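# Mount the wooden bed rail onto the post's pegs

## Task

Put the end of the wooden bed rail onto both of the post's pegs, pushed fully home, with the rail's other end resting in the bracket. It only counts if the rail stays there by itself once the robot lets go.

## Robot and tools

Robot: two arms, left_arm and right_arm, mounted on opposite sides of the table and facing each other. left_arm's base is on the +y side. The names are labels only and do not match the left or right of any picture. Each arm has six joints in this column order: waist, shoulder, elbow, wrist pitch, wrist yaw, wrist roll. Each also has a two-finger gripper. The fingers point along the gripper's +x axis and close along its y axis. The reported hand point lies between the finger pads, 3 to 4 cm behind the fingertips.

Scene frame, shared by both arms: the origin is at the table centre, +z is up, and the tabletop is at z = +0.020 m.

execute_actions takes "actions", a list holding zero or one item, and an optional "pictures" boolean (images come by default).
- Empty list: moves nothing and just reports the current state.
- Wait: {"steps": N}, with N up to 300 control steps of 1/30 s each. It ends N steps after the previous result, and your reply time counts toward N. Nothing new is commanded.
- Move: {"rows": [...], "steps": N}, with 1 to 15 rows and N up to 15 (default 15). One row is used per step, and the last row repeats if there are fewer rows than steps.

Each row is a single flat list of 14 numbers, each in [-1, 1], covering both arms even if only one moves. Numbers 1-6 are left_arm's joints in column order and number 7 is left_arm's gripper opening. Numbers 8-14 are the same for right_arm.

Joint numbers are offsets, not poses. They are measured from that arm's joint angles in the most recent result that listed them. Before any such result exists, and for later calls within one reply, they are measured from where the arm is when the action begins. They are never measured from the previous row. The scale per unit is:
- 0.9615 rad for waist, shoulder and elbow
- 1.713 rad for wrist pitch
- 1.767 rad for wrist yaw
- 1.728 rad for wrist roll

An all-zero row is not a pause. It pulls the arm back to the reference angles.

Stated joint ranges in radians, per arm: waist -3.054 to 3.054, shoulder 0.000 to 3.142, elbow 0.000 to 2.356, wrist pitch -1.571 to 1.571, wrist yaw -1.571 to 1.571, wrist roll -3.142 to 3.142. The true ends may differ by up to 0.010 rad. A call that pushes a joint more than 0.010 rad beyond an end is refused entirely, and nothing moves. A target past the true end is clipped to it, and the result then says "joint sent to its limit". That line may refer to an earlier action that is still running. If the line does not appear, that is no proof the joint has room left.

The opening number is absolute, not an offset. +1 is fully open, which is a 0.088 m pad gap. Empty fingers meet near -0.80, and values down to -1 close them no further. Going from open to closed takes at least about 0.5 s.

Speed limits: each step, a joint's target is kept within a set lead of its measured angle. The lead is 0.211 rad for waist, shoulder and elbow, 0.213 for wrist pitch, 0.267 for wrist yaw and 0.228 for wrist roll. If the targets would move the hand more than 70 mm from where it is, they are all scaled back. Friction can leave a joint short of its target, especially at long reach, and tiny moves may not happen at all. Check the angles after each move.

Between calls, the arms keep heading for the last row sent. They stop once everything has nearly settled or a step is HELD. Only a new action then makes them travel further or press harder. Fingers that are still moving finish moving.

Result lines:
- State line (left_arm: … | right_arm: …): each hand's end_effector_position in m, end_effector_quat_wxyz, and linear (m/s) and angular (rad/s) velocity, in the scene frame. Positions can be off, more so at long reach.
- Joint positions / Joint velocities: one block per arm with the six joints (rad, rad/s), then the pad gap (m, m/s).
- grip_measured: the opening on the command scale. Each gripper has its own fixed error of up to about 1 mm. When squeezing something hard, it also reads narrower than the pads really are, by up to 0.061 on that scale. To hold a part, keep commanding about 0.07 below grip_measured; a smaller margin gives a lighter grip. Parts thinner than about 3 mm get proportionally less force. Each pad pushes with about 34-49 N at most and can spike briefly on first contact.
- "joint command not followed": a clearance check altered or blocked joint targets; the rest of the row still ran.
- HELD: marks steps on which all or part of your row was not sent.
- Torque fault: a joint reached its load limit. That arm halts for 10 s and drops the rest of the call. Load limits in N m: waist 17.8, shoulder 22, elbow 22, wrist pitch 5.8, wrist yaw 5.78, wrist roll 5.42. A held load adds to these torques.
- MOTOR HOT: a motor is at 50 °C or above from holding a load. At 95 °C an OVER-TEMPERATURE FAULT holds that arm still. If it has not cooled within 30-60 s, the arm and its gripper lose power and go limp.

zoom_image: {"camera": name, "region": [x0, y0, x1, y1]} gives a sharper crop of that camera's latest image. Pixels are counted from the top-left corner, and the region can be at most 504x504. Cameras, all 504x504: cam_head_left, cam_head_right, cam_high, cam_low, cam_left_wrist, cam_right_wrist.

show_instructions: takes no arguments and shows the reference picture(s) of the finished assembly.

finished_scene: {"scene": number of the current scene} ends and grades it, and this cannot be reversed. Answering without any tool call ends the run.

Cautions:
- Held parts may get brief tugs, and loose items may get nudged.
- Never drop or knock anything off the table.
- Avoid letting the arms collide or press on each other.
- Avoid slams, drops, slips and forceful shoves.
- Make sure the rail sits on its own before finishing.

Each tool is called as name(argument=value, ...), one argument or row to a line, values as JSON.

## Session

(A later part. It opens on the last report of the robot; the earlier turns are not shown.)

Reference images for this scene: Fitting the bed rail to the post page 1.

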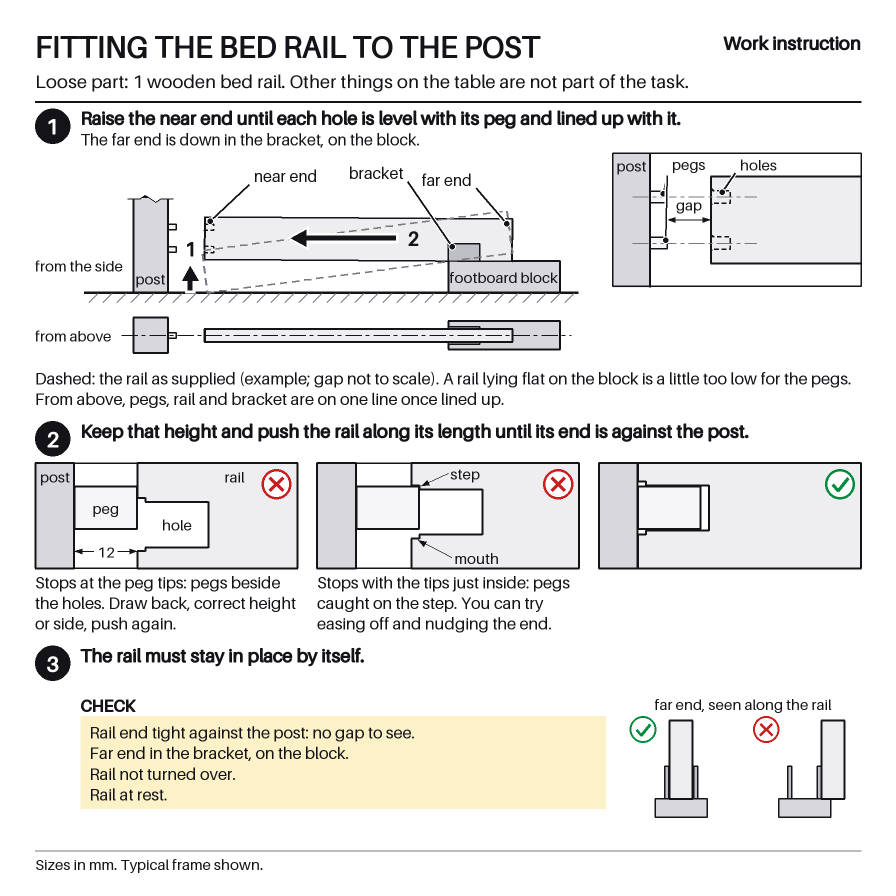

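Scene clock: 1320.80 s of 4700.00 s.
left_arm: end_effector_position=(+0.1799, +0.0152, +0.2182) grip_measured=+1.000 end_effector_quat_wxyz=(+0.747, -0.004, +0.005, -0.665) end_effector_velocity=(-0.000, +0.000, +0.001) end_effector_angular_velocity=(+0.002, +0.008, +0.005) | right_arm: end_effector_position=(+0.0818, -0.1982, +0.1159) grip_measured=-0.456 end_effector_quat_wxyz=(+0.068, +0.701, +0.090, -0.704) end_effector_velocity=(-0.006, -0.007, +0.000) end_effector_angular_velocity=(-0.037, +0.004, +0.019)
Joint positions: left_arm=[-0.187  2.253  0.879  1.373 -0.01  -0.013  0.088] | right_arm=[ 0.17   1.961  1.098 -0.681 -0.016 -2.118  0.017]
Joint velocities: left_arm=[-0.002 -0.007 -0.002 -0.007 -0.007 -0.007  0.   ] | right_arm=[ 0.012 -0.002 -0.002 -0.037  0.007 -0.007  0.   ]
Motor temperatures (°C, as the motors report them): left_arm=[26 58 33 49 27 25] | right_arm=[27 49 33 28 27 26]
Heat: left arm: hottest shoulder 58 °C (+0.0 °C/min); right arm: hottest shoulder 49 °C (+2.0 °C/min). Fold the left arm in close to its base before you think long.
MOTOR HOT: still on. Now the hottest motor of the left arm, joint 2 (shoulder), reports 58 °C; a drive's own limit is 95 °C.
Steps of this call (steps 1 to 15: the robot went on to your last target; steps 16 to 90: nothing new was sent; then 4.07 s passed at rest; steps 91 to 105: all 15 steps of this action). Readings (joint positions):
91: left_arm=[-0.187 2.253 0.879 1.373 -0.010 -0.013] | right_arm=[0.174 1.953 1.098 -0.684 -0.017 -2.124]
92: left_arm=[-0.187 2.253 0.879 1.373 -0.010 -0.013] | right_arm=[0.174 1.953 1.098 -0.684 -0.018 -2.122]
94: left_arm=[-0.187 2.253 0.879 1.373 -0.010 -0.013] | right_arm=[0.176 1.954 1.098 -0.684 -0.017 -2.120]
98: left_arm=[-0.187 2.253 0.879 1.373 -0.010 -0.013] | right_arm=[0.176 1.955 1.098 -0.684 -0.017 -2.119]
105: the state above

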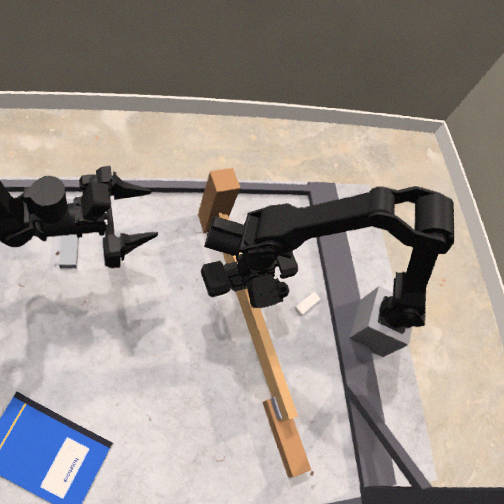

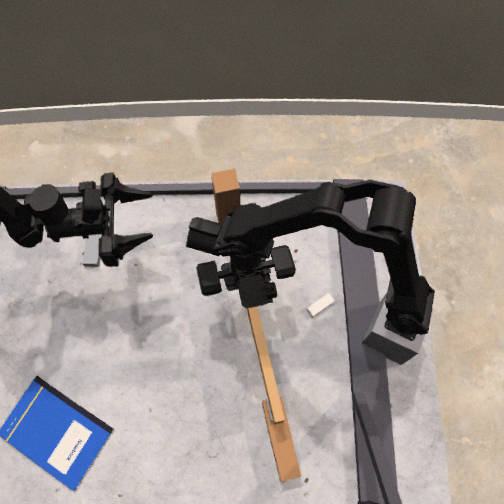

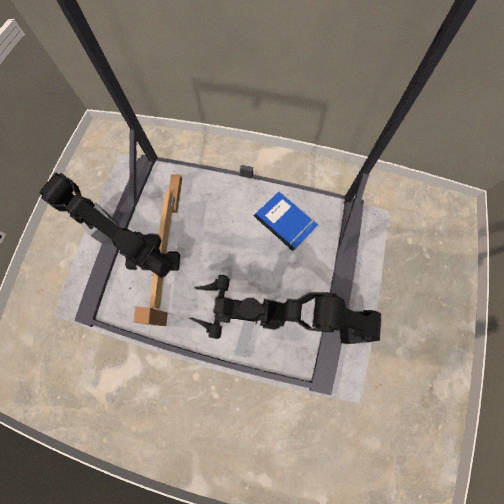

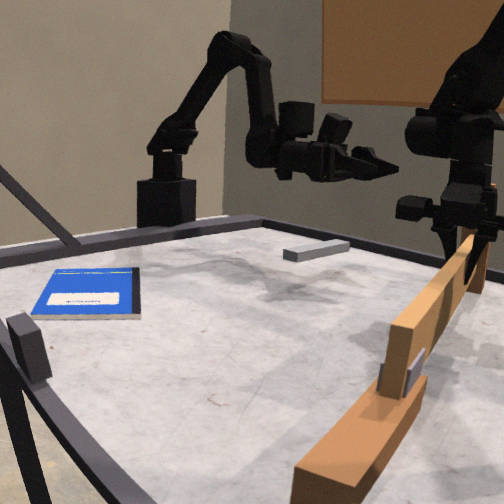

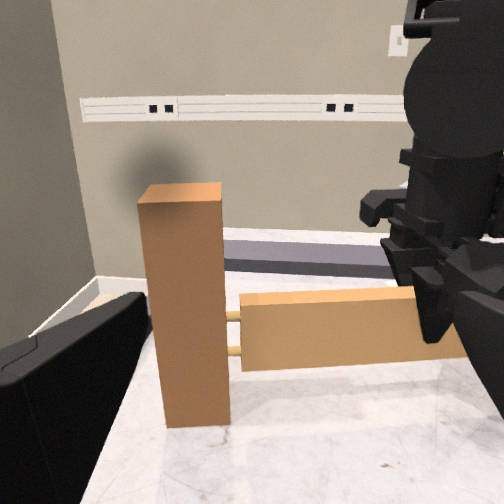

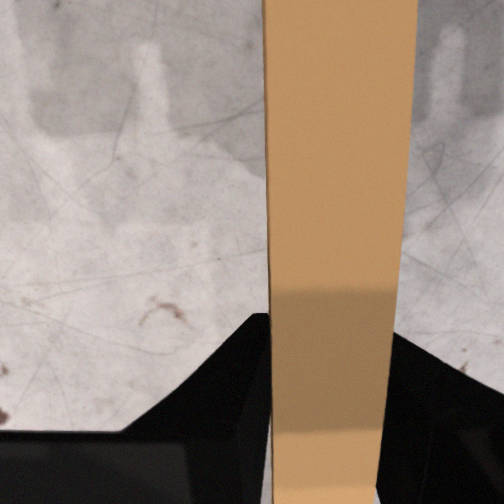

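execute_actions(
  actions=[
    {"rows":[[0,0,0,0,0,0,1,0,0,0,0,0,0,1]],"steps":15},
  ],
  pictures=false,
)

execute_actions(
  actions=[
    {"rows":[[0,0,0,0,0,0,1,0,-0.22,0,-0.12,0,0,1]],"steps":15},
  ],
  pictures=false,
)

execute_actions(
  actions=[
    {"rows":[[0,0,0,0,0,0,1,1,0,-0.045,0,0.005,0,-1]],"steps":15},
  ],
  pictures=false,
)

execute_actions(
  actions=[
    {"steps":30},
  ],
)

Scene clock: 1326.70 s of 4700.00 s.
left_arm: end_effector_position=(+0.1799, +0.0152, +0.2182) grip_measured=+1.000 end_effector_quat_wxyz=(+0.747, -0.004, +0.005, -0.665) end_effector_velocity=(-0.000, -0.001, +0.003) end_effector_angular_velocity=(-0.003, +0.007, +0.005) | right_arm: end_effector_position=(+0.0822, -0.1983, +0.1159) grip_measured=+0.990 end_effector_quat_wxyz=(+0.068, +0.702, +0.090, -0.703) end_effector_velocity=(-0.002, +0.000, +0.001) end_effector_angular_velocity=(+0.009, +0.004, +0.010)
Joint positions: left_arm=[-0.187  2.253  0.879  1.373 -0.01  -0.013  0.088] | right_arm=[ 0.17   1.961  1.098 -0.681 -0.014 -2.118  0.088]
Joint velocities: left_arm=[-0.002 -0.007  0.002 -0.007 -0.007 -0.007  0.   ] | right_arm=[ 0.002 -0.007 -0.007  0.007 -0.007 -0.007  0.014]
Motor temperatures (°C, as the motors report them): left_arm=[26 58 33 49 27 25] | right_arm=[27 48 33 28 27 26]
Heat: left arm: hottest shoulder 58 °C (+0.0 °C/min); right arm: hottest shoulder 48 °C (+2.0 °C/min). Fold the left arm in close to its base before you think long.
MOTOR HOT: still on. Now the hottest motor of the left arm, joint 2 (shoulder), reports 58 °C; a drive's own limit is 95 °C.
Steps of this call (steps 1 to 15: the robot went on to your last target; steps 16 to 90: nothing new was sent; then 2.40 s passed at rest; steps 91 to 105: all 15 steps of this action). Readings (joint positions):
91: left_arm=[-0.187 2.253 0.879 1.373 -0.010 -0.013] | right_arm=[0.170 1.961 1.098 -0.681 -0.016 -2.118]
92: left_arm=[-0.187 2.253 0.879 1.373 -0.010 -0.013] | right_arm=[0.170 1.961 1.098 -0.681 -0.014 -2.118]
94: left_arm=[-0.187 2.253 0.879 1.373 -0.010 -0.013] | right_arm=[0.170 1.961 1.098 -0.681 -0.014 -2.118]
98: left_arm=[-0.187 2.253 0.879 1.373 -0.010 -0.013] | right_arm=[0.170 1.961 1.098 -0.681 -0.014 -2.118]
105: the state above

Scene clock: 1327.20 s of 4700.00 s.
left_arm: end_effector_position=(+0.1799, +0.0152, +0.2182) grip_measured=+1.000 end_effector_quat_wxyz=(+0.747, -0.004, +0.005, -0.665) end_effector_velocity=(+0.005, -0.000, +0.000) end_effector_angular_velocity=(+0.002, +0.008, +0.024) | right_arm: end_effector_position=(+0.0747, -0.2206, +0.1789) grip_measured=+1.000 end_effector_quat_wxyz=(+0.064, +0.704, +0.094, -0.701) end_effector_velocity=(-0.003, -0.008, -0.000) end_effector_angular_velocity=(-0.032, +0.018, +0.005)
Joint positions: left_arm=[-0.187  2.253  0.879  1.373 -0.01  -0.013  0.088] | right_arm=[ 0.17   1.751  1.104 -0.884 -0.014 -2.118  0.088]
Joint velocities: left_arm=[ 0.002 -0.002  0.002 -0.007 -0.022 -0.007  0.   ] | right_arm=[-0.002 -0.002 -0.002 -0.037 -0.007 -0.007  0.   ]
Motor temperatures (°C, as the motors report them): left_arm=[26 58 33 49 27 25] | right_arm=[27 48 33 28 27 26]
Heat: left arm: hottest shoulder 58 °C (+0.0 °C/min); right arm: hottest shoulder 48 °C (+2.0 °C/min). Fold the left arm in close to its base before you think long.
MOTOR HOT: still on. Now the hottest motor of the left arm, joint 2 (shoulder), reports 58 °C; a drive's own limit is 95 °C.
Steps of this call (steps 1 to 15: all 15 steps of this action). Readings (joint positions):
1: left_arm=[-0.187 2.253 0.879 1.373 -0.010 -0.013] | right_arm=[0.170 1.934 1.098 -0.719 -0.014 -2.118]
2: left_arm=[-0.187 2.253 0.879 1.373 -0.010 -0.013] | right_arm=[0.170 1.900 1.096 -0.791 -0.014 -2.118]
4: left_arm=[-0.187 2.253 0.879 1.373 -0.010 -0.013] | right_arm=[0.170 1.819 1.092 -0.842 -0.014 -2.118]
8: left_arm=[-0.187 2.253 0.879 1.373 -0.010 -0.013] | right_arm=[0.170 1.751 1.104 -0.873 -0.014 -2.118]
15: the state above

Scene clock: 1327.70 s of 4700.00 s.
left_arm: end_effector_position=(+0.1799, +0.0152, +0.2182) grip_measured=+1.000 end_effector_quat_wxyz=(+0.747, -0.004, +0.005, -0.665) end_effector_velocity=(-0.000, +0.001, -0.004) end_effector_angular_velocity=(+0.010, +0.023, +0.005) | right_arm: end_effector_position=(-0.1812, -0.2608, +0.1722) grip_measured=-0.738 end_effector_quat_wxyz=(+0.368, +0.598, +0.377, -0.604) end_effector_velocity=(-0.347, -0.227, -0.003) end_effector_angular_velocity=(-0.054, +0.044, +1.363)
Joint positions: left_arm=[-0.187  2.253  0.879  1.373 -0.01  -0.013  0.088] | right_arm=[ 1.055  1.751  1.076 -0.883 -0.007 -2.118  0.003]
Joint velocities: left_arm=[-0.002  0.002 -0.002 -0.007 -0.007 -0.022  0.   ] | right_arm=[ 1.355  0.002 -0.012 -0.007 -0.066 -0.007 -0.175]
Motor temperatures (°C, as the motors report them): left_arm=[26 58 33 49 27 25] | right_arm=[27 48 33 28 27 26]
Heat: left arm: hottest shoulder 58 °C (+0.0 °C/min); right arm: hottest shoulder 48 °C (+2.0 °C/min). Fold the left arm in close to its base before you think long.
MOTOR HOT: still on. Now the hottest motor of the left arm, joint 2 (shoulder), reports 58 °C; a drive's own limit is 95 °C.
Steps of this call (steps 1 to 15: all 15 steps of this action). Readings (joint positions):
1: left_arm=[-0.187 2.253 0.879 1.373 -0.010 -0.013] | right_arm=[0.192 1.751 1.099 -0.883 0.000 -2.118]
2: left_arm=[-0.187 2.253 0.879 1.373 -0.010 -0.013] | right_arm=[0.240 1.751 1.093 -0.883 0.002 -2.118]
4: left_arm=[-0.187 2.253 0.879 1.373 -0.010 -0.013] | right_arm=[0.367 1.751 1.084 -0.883 -0.003 -2.118]
8: left_arm=[-0.187 2.253 0.879 1.373 -0.010 -0.013] | right_arm=[0.627 1.751 1.078 -0.883 -0.003 -2.118]
15: the state above

Scene clock: 1328.70 s of 4700.00 s.
left_arm: end_effector_position=(+0.1799, +0.0152, +0.2182) grip_measured=+1.000 end_effector_quat_wxyz=(+0.747, -0.004, +0.005, -0.665) end_effector_velocity=(+0.002, +0.001, -0.008) end_effector_angular_velocity=(+0.036, +0.011, +0.010) | right_arm: end_effector_position=(-0.1987, -0.2742, +0.1714) grip_measured=-0.787 end_effector_quat_wxyz=(+0.391, +0.584, +0.397, -0.590) end_effector_velocity=(+0.001, -0.002, +0.000) end_effector_angular_velocity=(-0.010, +0.002, +0.005)
Joint positions: left_arm=[-0.187  2.253  0.879  1.373 -0.01  -0.013  0.088] | right_arm=[ 1.128  1.751  1.073 -0.883 -0.009 -2.118  0.   ]
Joint velocities: left_arm=[ 0.002 -0.002 -0.002 -0.037 -0.007 -0.007  0.   ] | right_arm=[-0.002 -0.002 -0.002 -0.007 -0.007 -0.007 -0.   ]
Motor temperatures (°C, as the motors report them): left_arm=[26 58 33 49 27 25] | right_arm=[27 48 33 28 27 26]
Heat: left arm: hottest shoulder 58 °C (+0.0 °C/min); right arm: hottest shoulder 48 °C (+2.0 °C/min). Fold the left arm in close to its base before you think long.
MOTOR HOT: still on. Now the hottest motor of the left arm, joint 2 (shoulder), reports 58 °C; a drive's own limit is 95 °C.
Steps of this call (steps 1 to 30: the robot went on to your last target). Readings (joint positions):
1: left_arm=[-0.187 2.253 0.879 1.373 -0.010 -0.013] | right_arm=[1.092 1.751 1.075 -0.883 -0.009 -2.118]
2: left_arm=[-0.187 2.253 0.879 1.373 -0.010 -0.013] | right_arm=[1.114 1.751 1.075 -0.883 -0.009 -2.118]
4: left_arm=[-0.187 2.253 0.879 1.373 -0.010 -0.013] | right_arm=[1.128 1.751 1.073 -0.883 -0.009 -2.118]
8: left_arm=[-0.187 2.253 0.879 1.373 -0.010 -0.013] | right_arm=[1.128 1.751 1.073 -0.883 -0.009 -2.118]
30: the state above
All arms were judged still, so your last target was given up. Only a new action makes them travel on or press farther. Fingers that are still opening or closing keep moving.

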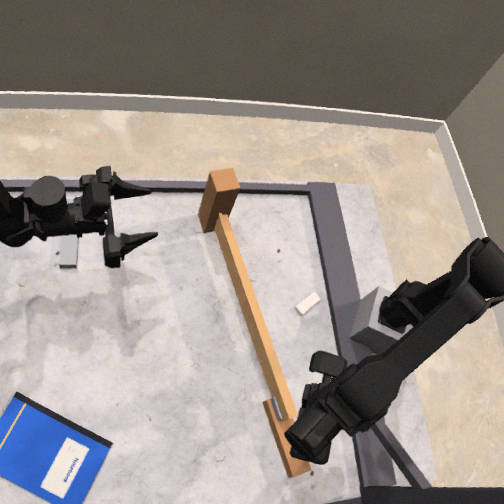

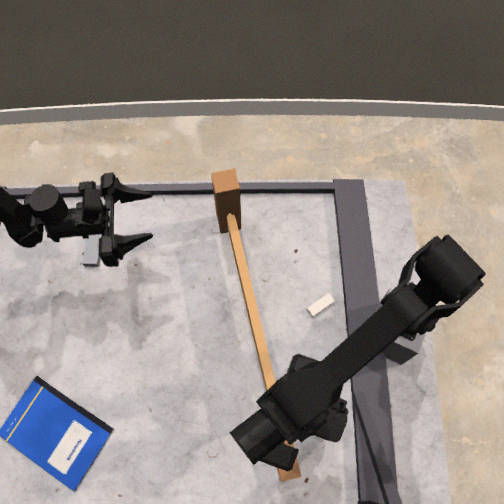

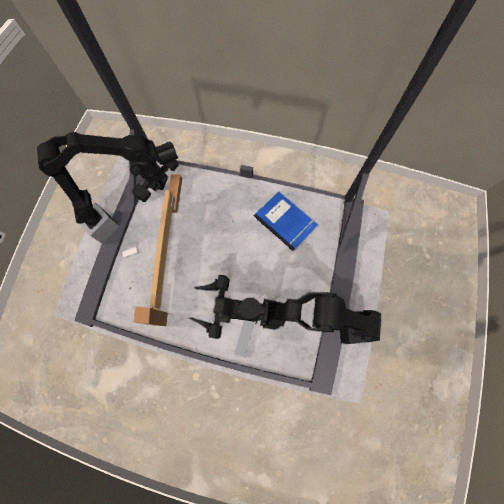

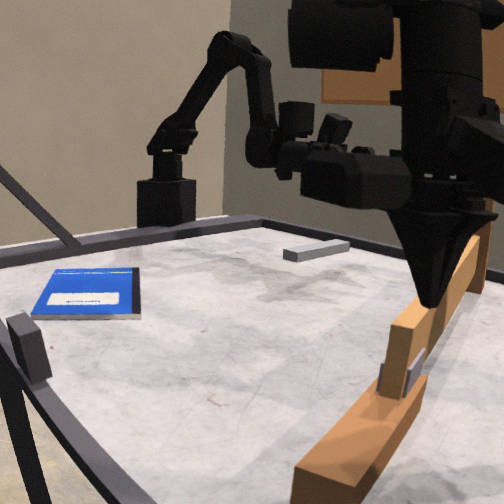

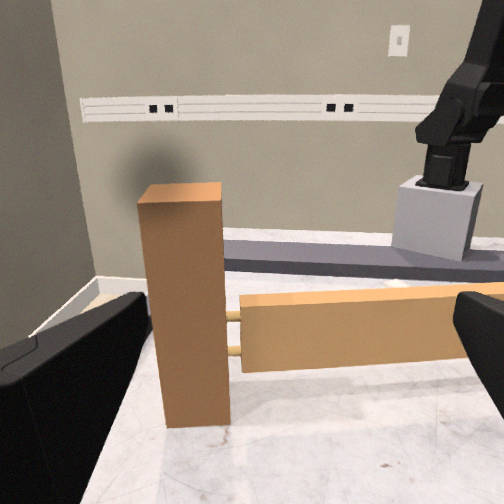

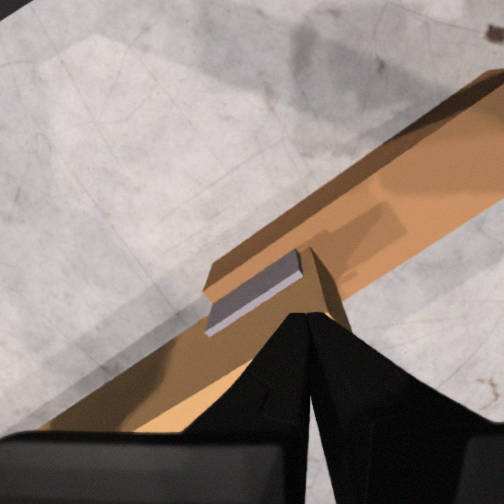

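execute_actions(
  actions=[],
)

Scene clock: 1339.03 s of 4700.00 s.
left_arm: end_effector_position=(+0.1799, +0.0152, +0.2182) grip_measured=+1.000 end_effector_quat_wxyz=(+0.747, -0.004, +0.005, -0.665) end_effector_velocity=(-0.000, +0.001, -0.004) end_effector_angular_velocity=(+0.011, +0.009, +0.005) | right_arm: end_effector_position=(-0.1987, -0.2742, +0.1714) grip_measured=-0.787 end_effector_quat_wxyz=(+0.391, +0.584, +0.397, -0.590) end_effector_velocity=(+0.002, -0.004, -0.000) end_effector_angular_velocity=(-0.022, -0.007, +0.020)
Joint positions: left_arm=[-0.187  2.253  0.879  1.373 -0.01  -0.013  0.088] | right_arm=[ 1.128  1.751  1.073 -0.883 -0.009 -2.118  0.   ]
Joint velocities: left_arm=[-0.002  0.002 -0.002 -0.007 -0.007 -0.007  0.   ] | right_arm=[-0.002  0.002  0.002 -0.022 -0.007 -0.022  0.   ]
Motor temperatures (°C, as the motors report them): left_arm=[26 58 33 49 27 25] | right_arm=[27 48 33 28 26 26]
Heat: left arm: hottest shoulder 58 °C (+0.0 °C/min); right arm: hottest shoulder 48 °C (+2.0 °C/min). Fold the left arm in close to its base before you think long.
MOTOR HOT: still on. Now the hottest motor of the left arm, joint 2 (shoulder), reports 58 °C; a drive's own limit is 95 °C.
Steps of this call (steps 1 to 90: nothing new was sent; then 7.33 s passed at rest). Readings (joint positions):
1: left_arm=[-0.187 2.253 0.879 1.373 -0.010 -0.013] | right_arm=[1.128 1.751 1.073 -0.883 -0.009 -2.118]
2: left_arm=[-0.187 2.253 0.879 1.373 -0.010 -0.013] | right_arm=[1.128 1.751 1.073 -0.883 -0.009 -2.118]
4: left_arm=[-0.187 2.253 0.879 1.373 -0.010 -0.013] | right_arm=[1.128 1.751 1.073 -0.883 -0.009 -2.118]
8: left_arm=[-0.187 2.253 0.879 1.373 -0.010 -0.013] | right_arm=[1.128 1.751 1.073 -0.883 -0.009 -2.118]
90: the state above

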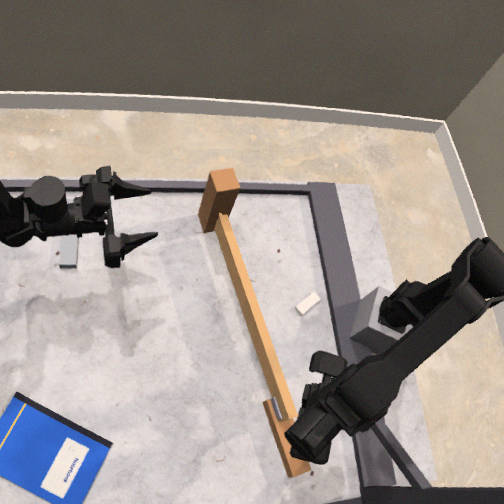

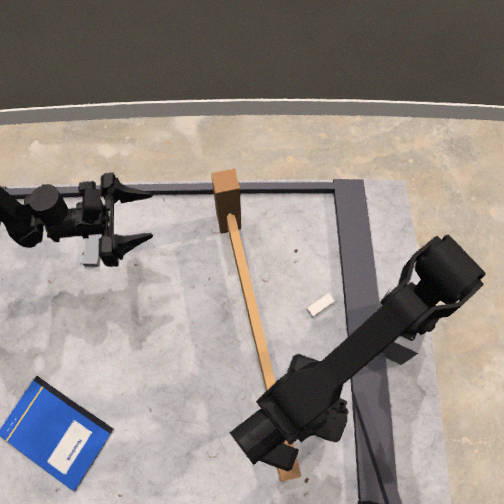

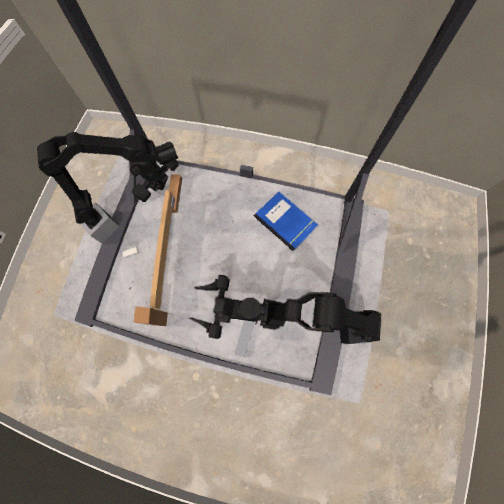

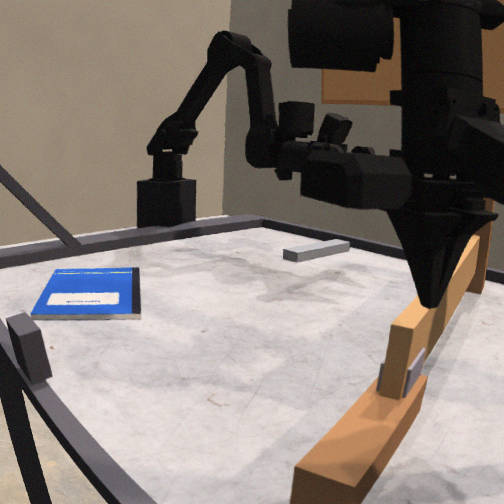

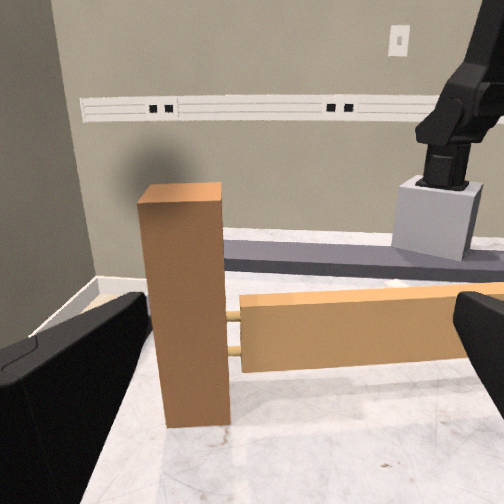

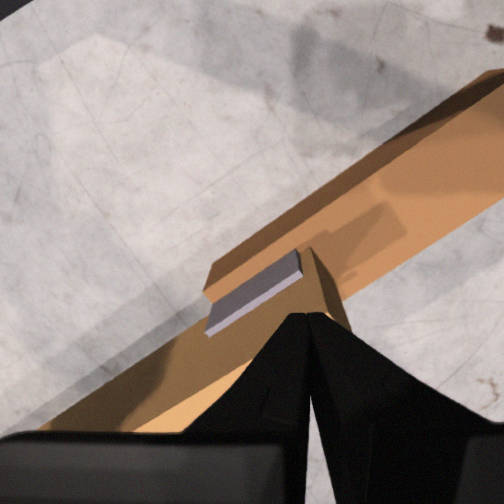

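execute_actions(
  actions=[
    {"rows": [[0,0,0,0,0,0,1, 0.1,0,0.125,-0.067,0,0,-1]], "steps": 15},
  ],
)

execute_actions(
  actions=[
    {"steps": 15},
  ],
)

Scene clock: 1343.10 s of 4700.00 s.
left_arm: end_effector_position=(+0.1799, +0.0152, +0.2182) grip_measured=+1.000 end_effector_quat_wxyz=(+0.747, -0.004, +0.005, -0.665) end_effector_velocity=(-0.002, -0.001, -0.002) end_effector_angular_velocity=(+0.005, +0.023, -0.010) | right_arm: end_effector_position=(-0.2264, -0.2851, +0.1961) grip_measured=-0.787 end_effector_quat_wxyz=(+0.421, +0.565, +0.422, -0.571) end_effector_velocity=(+0.002, -0.005, -0.001) end_effector_angular_velocity=(-0.025, -0.012, +0.010)
Joint positions: left_arm=[-0.187  2.253  0.879  1.373 -0.01  -0.013  0.088] | right_arm=[ 1.223  1.753  1.181 -0.995 -0.008 -2.118  0.   ]
Joint velocities: left_arm=[-0.002  0.002  0.002 -0.007  0.007 -0.022  0.   ] | right_arm=[ 0.002  0.002 -0.002 -0.022 -0.007 -0.007 -0.   ]
Motor temperatures (°C, as the motors report them): left_arm=[26 58 33 49 27 25] | right_arm=[27 47 33 28 26 26]
Heat: left arm: hottest shoulder 58 °C (+0.0 °C/min); right arm: hottest shoulder 47 °C (+1.0 °C/min). Fold the left arm in close to its base before you think long.
MOTOR HOT: still on. Now the hottest motor of the left arm, joint 2 (shoulder), reports 58 °C; a drive's own limit is 95 °C.
Steps of this call (steps 1 to 90: nothing new was sent; then 0.57 s passed at rest; steps 91 to 105: all 15 steps of this action). Readings (joint positions):
91: left_arm=[-0.187 2.253 0.879 1.373 -0.010 -0.013] | right_arm=[1.139 1.752 1.093 -0.919 -0.003 -2.118]
92: left_arm=[-0.187 2.253 0.879 1.373 -0.010 -0.013] | right_arm=[1.160 1.753 1.113 -0.946 -0.003 -2.118]
94: left_arm=[-0.187 2.253 0.879 1.373 -0.010 -0.013] | right_arm=[1.201 1.753 1.152 -0.967 -0.006 -2.118]
98: left_arm=[-0.187 2.253 0.879 1.373 -0.010 -0.013] | right_arm=[1.223 1.753 1.180 -0.989 -0.008 -2.118]
105: the state above

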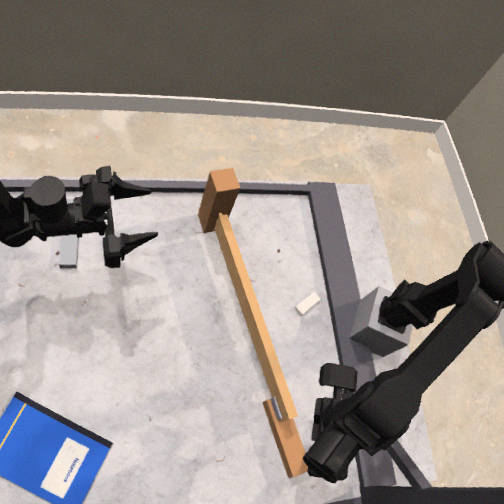

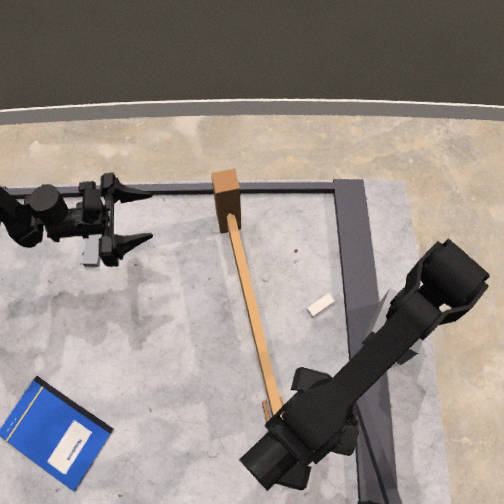

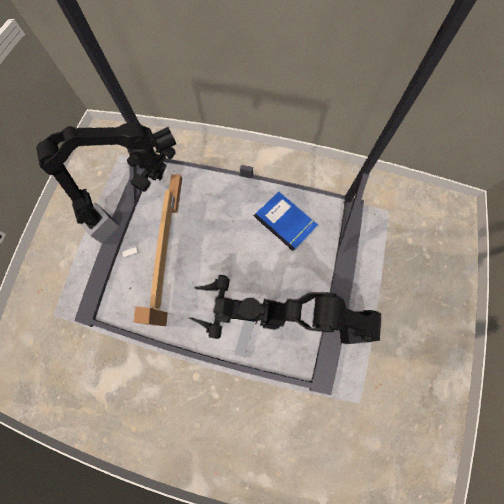

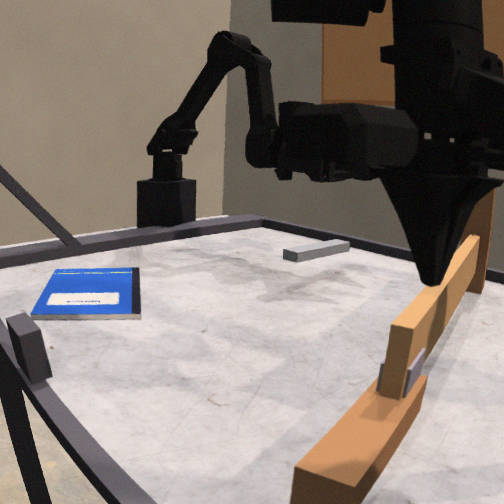

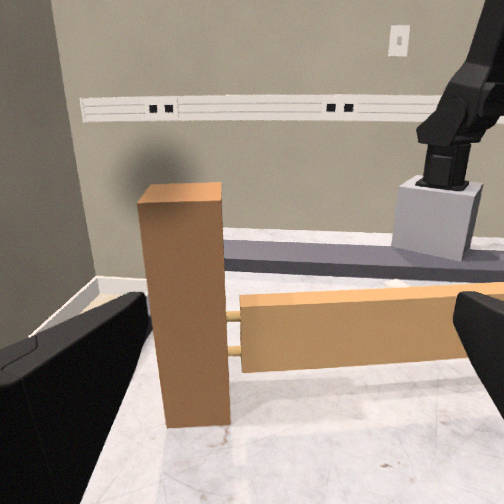

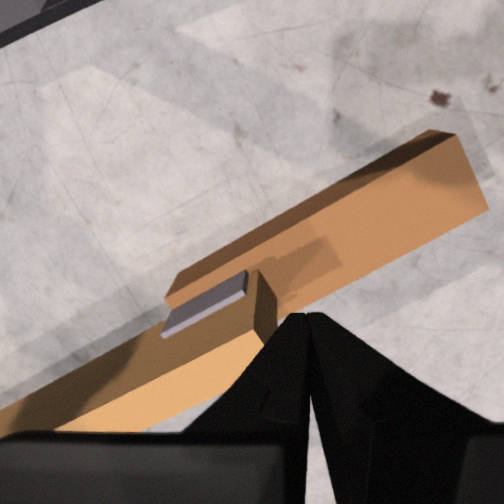

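Scene clock: 1343.60 s of 4700.00 s.
left_arm: end_effector_position=(+0.1799, +0.0152, +0.2182) grip_measured=+1.000 end_effector_quat_wxyz=(+0.747, -0.004, +0.005, -0.665) end_effector_velocity=(-0.002, +0.000, +0.001) end_effector_angular_velocity=(+0.002, +0.008, -0.010) | right_arm: end_effector_position=(-0.2265, -0.2850, +0.1962) grip_measured=-0.787 end_effector_quat_wxyz=(+0.420, +0.565, +0.423, -0.571) end_effector_velocity=(+0.002, -0.003, +0.001) end_effector_angular_velocity=(-0.018, -0.006, +0.005)
Joint positions: left_arm=[-0.187  2.253  0.879  1.373 -0.01  -0.013  0.088] | right_arm=[ 1.223  1.753  1.181 -0.995 -0.008 -2.118  0.   ]
Joint velocities: left_arm=[-0.002 -0.007 -0.002 -0.007  0.007 -0.007  0.   ] | right_arm=[-0.002 -0.002  0.002 -0.022 -0.007 -0.007 -0.   ]
Motor temperatures (°C, as the motors report them): left_arm=[26 58 33 49 27 25] | right_arm=[27 47 33 28 26 26]
Heat: left arm: hottest shoulder 58 °C (+0.0 °C/min); right arm: hottest shoulder 47 °C (+1.0 °C/min). Fold the left arm in close to its base before you think long.
MOTOR HOT: still on. Now the hottest motor of the left arm, joint 2 (shoulder), reports 58 °C; a drive's own limit is 95 °C.
Steps of this call (steps 1 to 15: the robot went on to your last target). Readings (joint positions):
1: left_arm=[-0.187 2.253 0.879 1.373 -0.010 -0.013] | right_arm=[1.223 1.753 1.181 -0.995 -0.008 -2.118]
2: left_arm=[-0.187 2.253 0.879 1.373 -0.010 -0.013] | right_arm=[1.223 1.753 1.181 -0.995 -0.008 -2.118]
4: left_arm=[-0.187 2.253 0.879 1.373 -0.010 -0.013] | right_arm=[1.223 1.753 1.181 -0.995 -0.008 -2.118]
8: left_arm=[-0.187 2.253 0.879 1.373 -0.010 -0.013] | right_arm=[1.223 1.753 1.181 -0.995 -0.008 -2.118]
15: the state above
All arms were judged still, so your last target was given up. Only a new action makes them travel on or press farther. Fingers that are still opening or closing keep moving.

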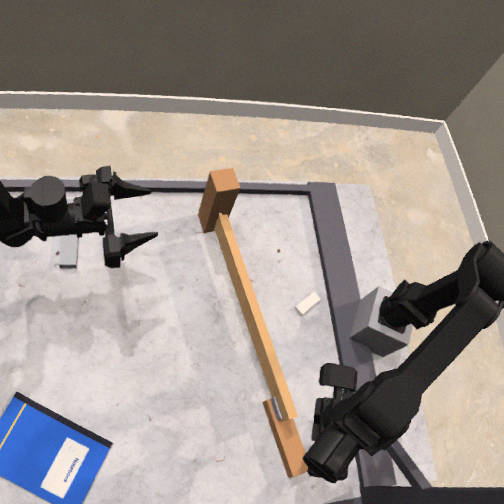

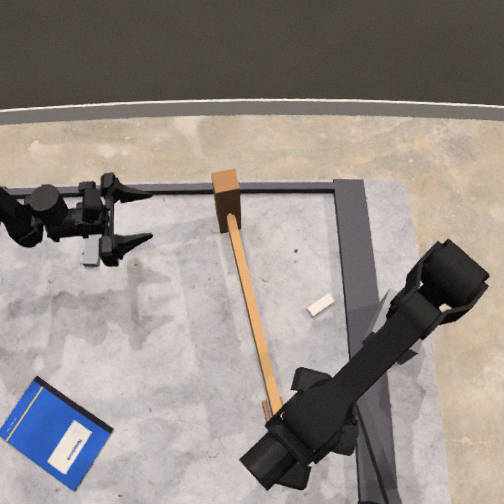

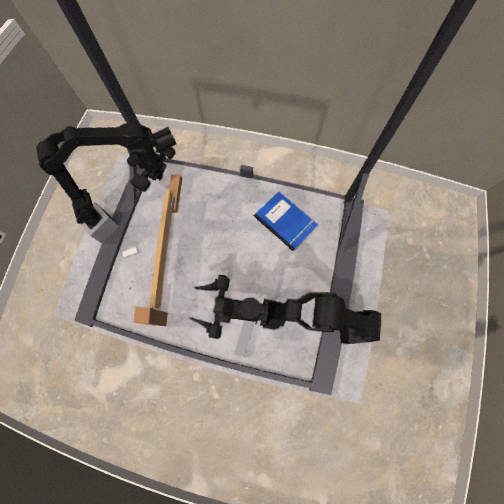

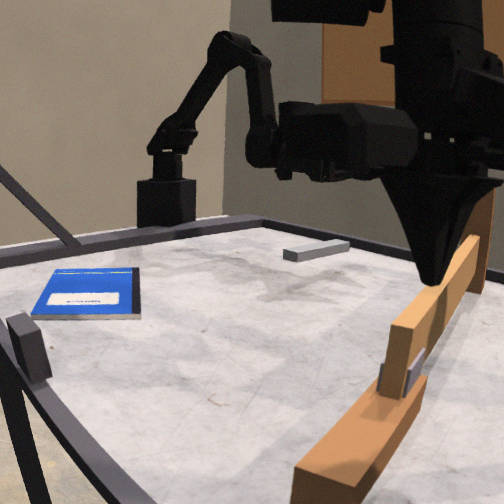

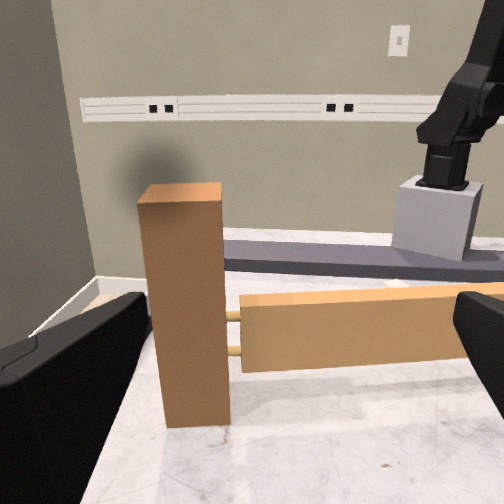

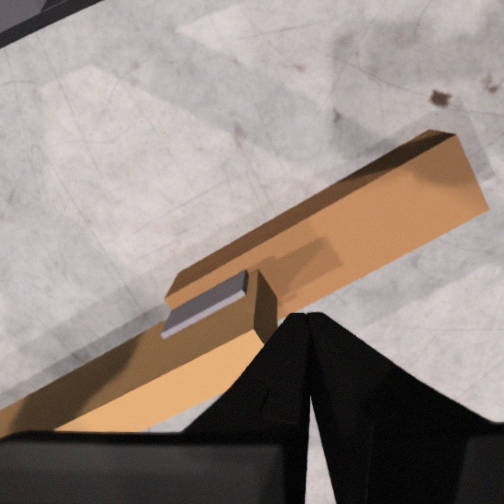

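execute_actions(
  actions=[
    {"rows": [[0,0,0,0,0,0,1, 0,0.21,0,0.118,0,0,-1]], "steps": 15},
  ],
  pictures=false,
)

execute_actions(
  actions=[
    {"steps": 20},
  ],
)

Scene clock: 1346.90 s of 4700.00 s.
left_arm: end_effector_position=(+0.1799, +0.0152, +0.2182) grip_measured=+1.000 end_effector_quat_wxyz=(+0.747, -0.004, +0.005, -0.665) end_effector_velocity=(-0.000, +0.000, -0.004) end_effector_angular_velocity=(+0.023, -0.005, +0.005) | right_arm: end_effector_position=(-0.2467, -0.2626, +0.1378) grip_measured=-0.787 end_effector_quat_wxyz=(+0.419, +0.565, +0.425, -0.571) end_effector_velocity=(-0.005, +0.005, -0.001) end_effector_angular_velocity=(+0.019, +0.027, +0.020)
Joint positions: left_arm=[-0.187  2.253  0.879  1.373 -0.01  -0.013  0.088] | right_arm=[ 1.223  1.946  1.181 -0.796 -0.008 -2.118  0.   ]
Joint velocities: left_arm=[-0.002 -0.002 -0.002 -0.022 -0.007  0.007  0.   ] | right_arm=[-0.002  0.002 -0.002  0.037 -0.007 -0.022  0.   ]
Motor temperatures (°C, as the motors report them): left_arm=[26 58 33 49 27 25] | right_arm=[27 47 33 28 26 26]
Heat: left arm: hottest shoulder 58 °C (+0.0 °C/min); right arm: hottest shoulder 47 °C (+1.0 °C/min). Fold the left arm in close to its base before you think long.
MOTOR HOT: still on. Now the hottest motor of the left arm, joint 2 (shoulder), reports 58 °C; a drive's own limit is 95 °C.
Steps of this call (steps 1 to 84: nothing new was sent; steps 85 to 99: all 15 steps of this action). Readings (joint positions):
85: left_arm=[-0.187 2.253 0.879 1.373 -0.010 -0.013] | right_arm=[1.223 1.782 1.181 -0.965 -0.008 -2.118]
86: left_arm=[-0.187 2.253 0.879 1.373 -0.010 -0.013] | right_arm=[1.223 1.814 1.186 -0.893 -0.008 -2.118]
88: left_arm=[-0.187 2.253 0.879 1.373 -0.010 -0.013] | right_arm=[1.223 1.892 1.194 -0.832 -0.008 -2.118]
92: left_arm=[-0.187 2.253 0.879 1.373 -0.010 -0.013] | right_arm=[1.223 1.946 1.181 -0.808 -0.008 -2.118]
99: the state above

Scene clock: 1347.57 s of 4700.00 s.
left_arm: end_effector_position=(+0.1799, +0.0152, +0.2182) grip_measured=+1.000 end_effector_quat_wxyz=(+0.747, -0.004, +0.005, -0.665) end_effector_velocity=(+0.002, +0.001, -0.001) end_effector_angular_velocity=(+0.006, +0.008, +0.020) | right_arm: end_effector_position=(-0.2468, -0.2623, +0.1378) grip_measured=-0.787 end_effector_quat_wxyz=(+0.418, +0.565, +0.425, -0.571) end_effector_velocity=(+0.003, -0.000, +0.000) end_effector_angular_velocity=(-0.000, -0.010, +0.005)
Joint positions: left_arm=[-0.187  2.253  0.879  1.373 -0.01  -0.013  0.088] | right_arm=[ 1.223  1.946  1.181 -0.795 -0.008 -2.118  0.   ]
Joint velocities: left_arm=[-0.002 -0.002 -0.002 -0.007 -0.022 -0.007  0.   ] | right_arm=[-0.002 -0.002 -0.002 -0.007  0.007 -0.007 -0.   ]
Motor temperatures (°C, as the motors report them): left_arm=[26 58 33 49 27 25] | right_arm=[27 47 33 28 26 26]
Heat: left arm: hottest shoulder 58 °C (+0.0 °C/min); right arm: hottest shoulder 47 °C (+1.0 °C/min). Fold the left arm in close to its base before you think long.
MOTOR HOT: still on. Now the hottest motor of the left arm, joint 2 (shoulder), reports 58 °C; a drive's own limit is 95 °C.
Steps of this call (steps 1 to 15: the robot went on to your last target; steps 16 to 20: nothing new was sent). Readings (joint positions):
1: left_arm=[-0.187 2.253 0.879 1.373 -0.010 -0.013] | right_arm=[1.223 1.946 1.181 -0.795 -0.008 -2.118]
2: left_arm=[-0.187 2.253 0.879 1.373 -0.010 -0.013] | right_arm=[1.223 1.946 1.181 -0.795 -0.008 -2.118]
4: left_arm=[-0.187 2.253 0.879 1.373 -0.010 -0.013] | right_arm=[1.223 1.946 1.181 -0.795 -0.008 -2.118]
8: left_arm=[-0.187 2.253 0.879 1.373 -0.010 -0.013] | right_arm=[1.223 1.946 1.181 -0.795 -0.008 -2.118]
20: the state above
All arms were judged still, so your last target was given up. Only a new action makes them travel on or press farther. Fingers that are still opening or closing keep moving.

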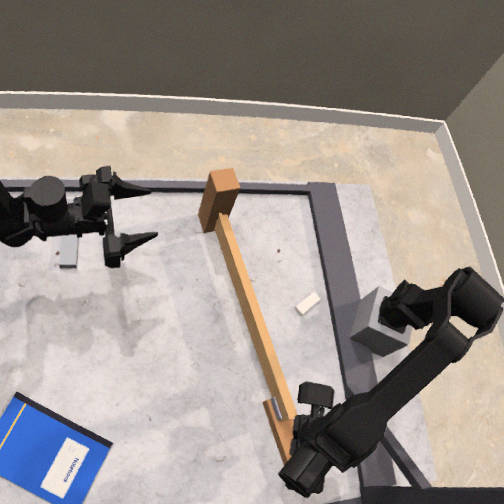

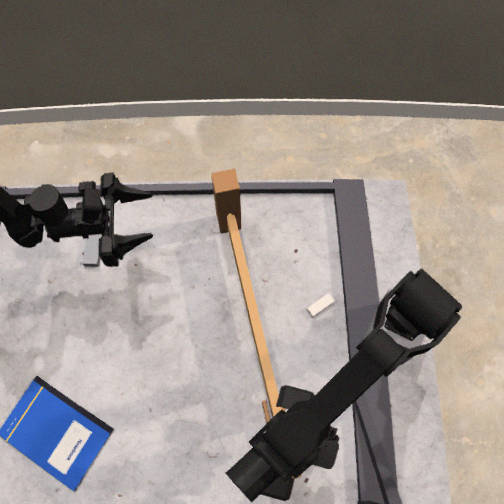

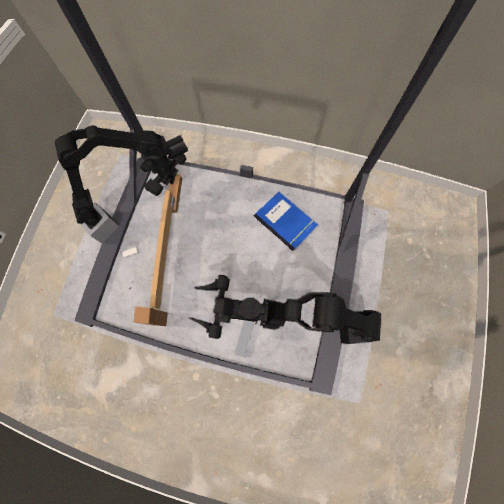

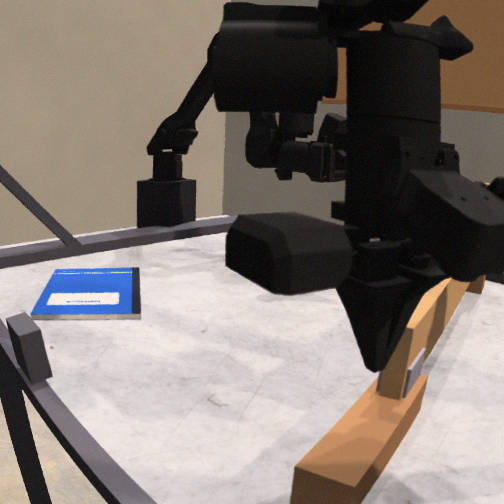

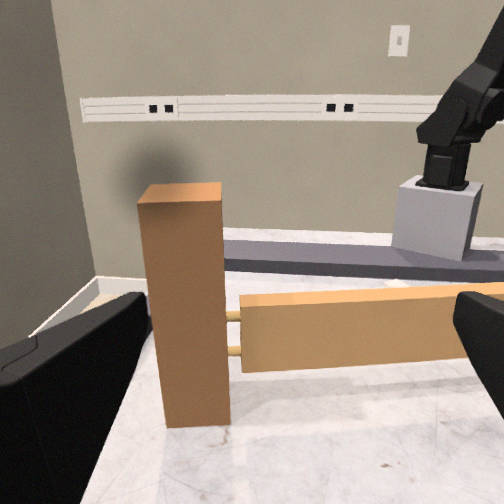

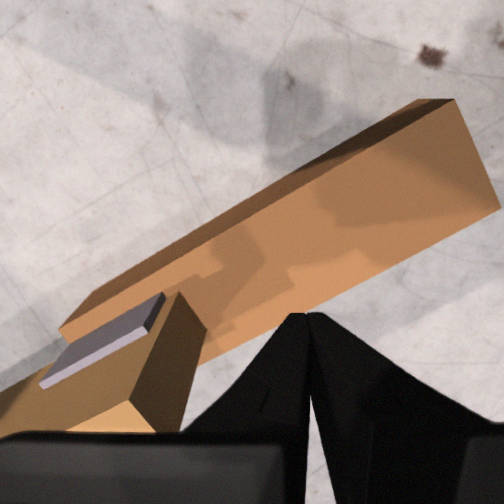

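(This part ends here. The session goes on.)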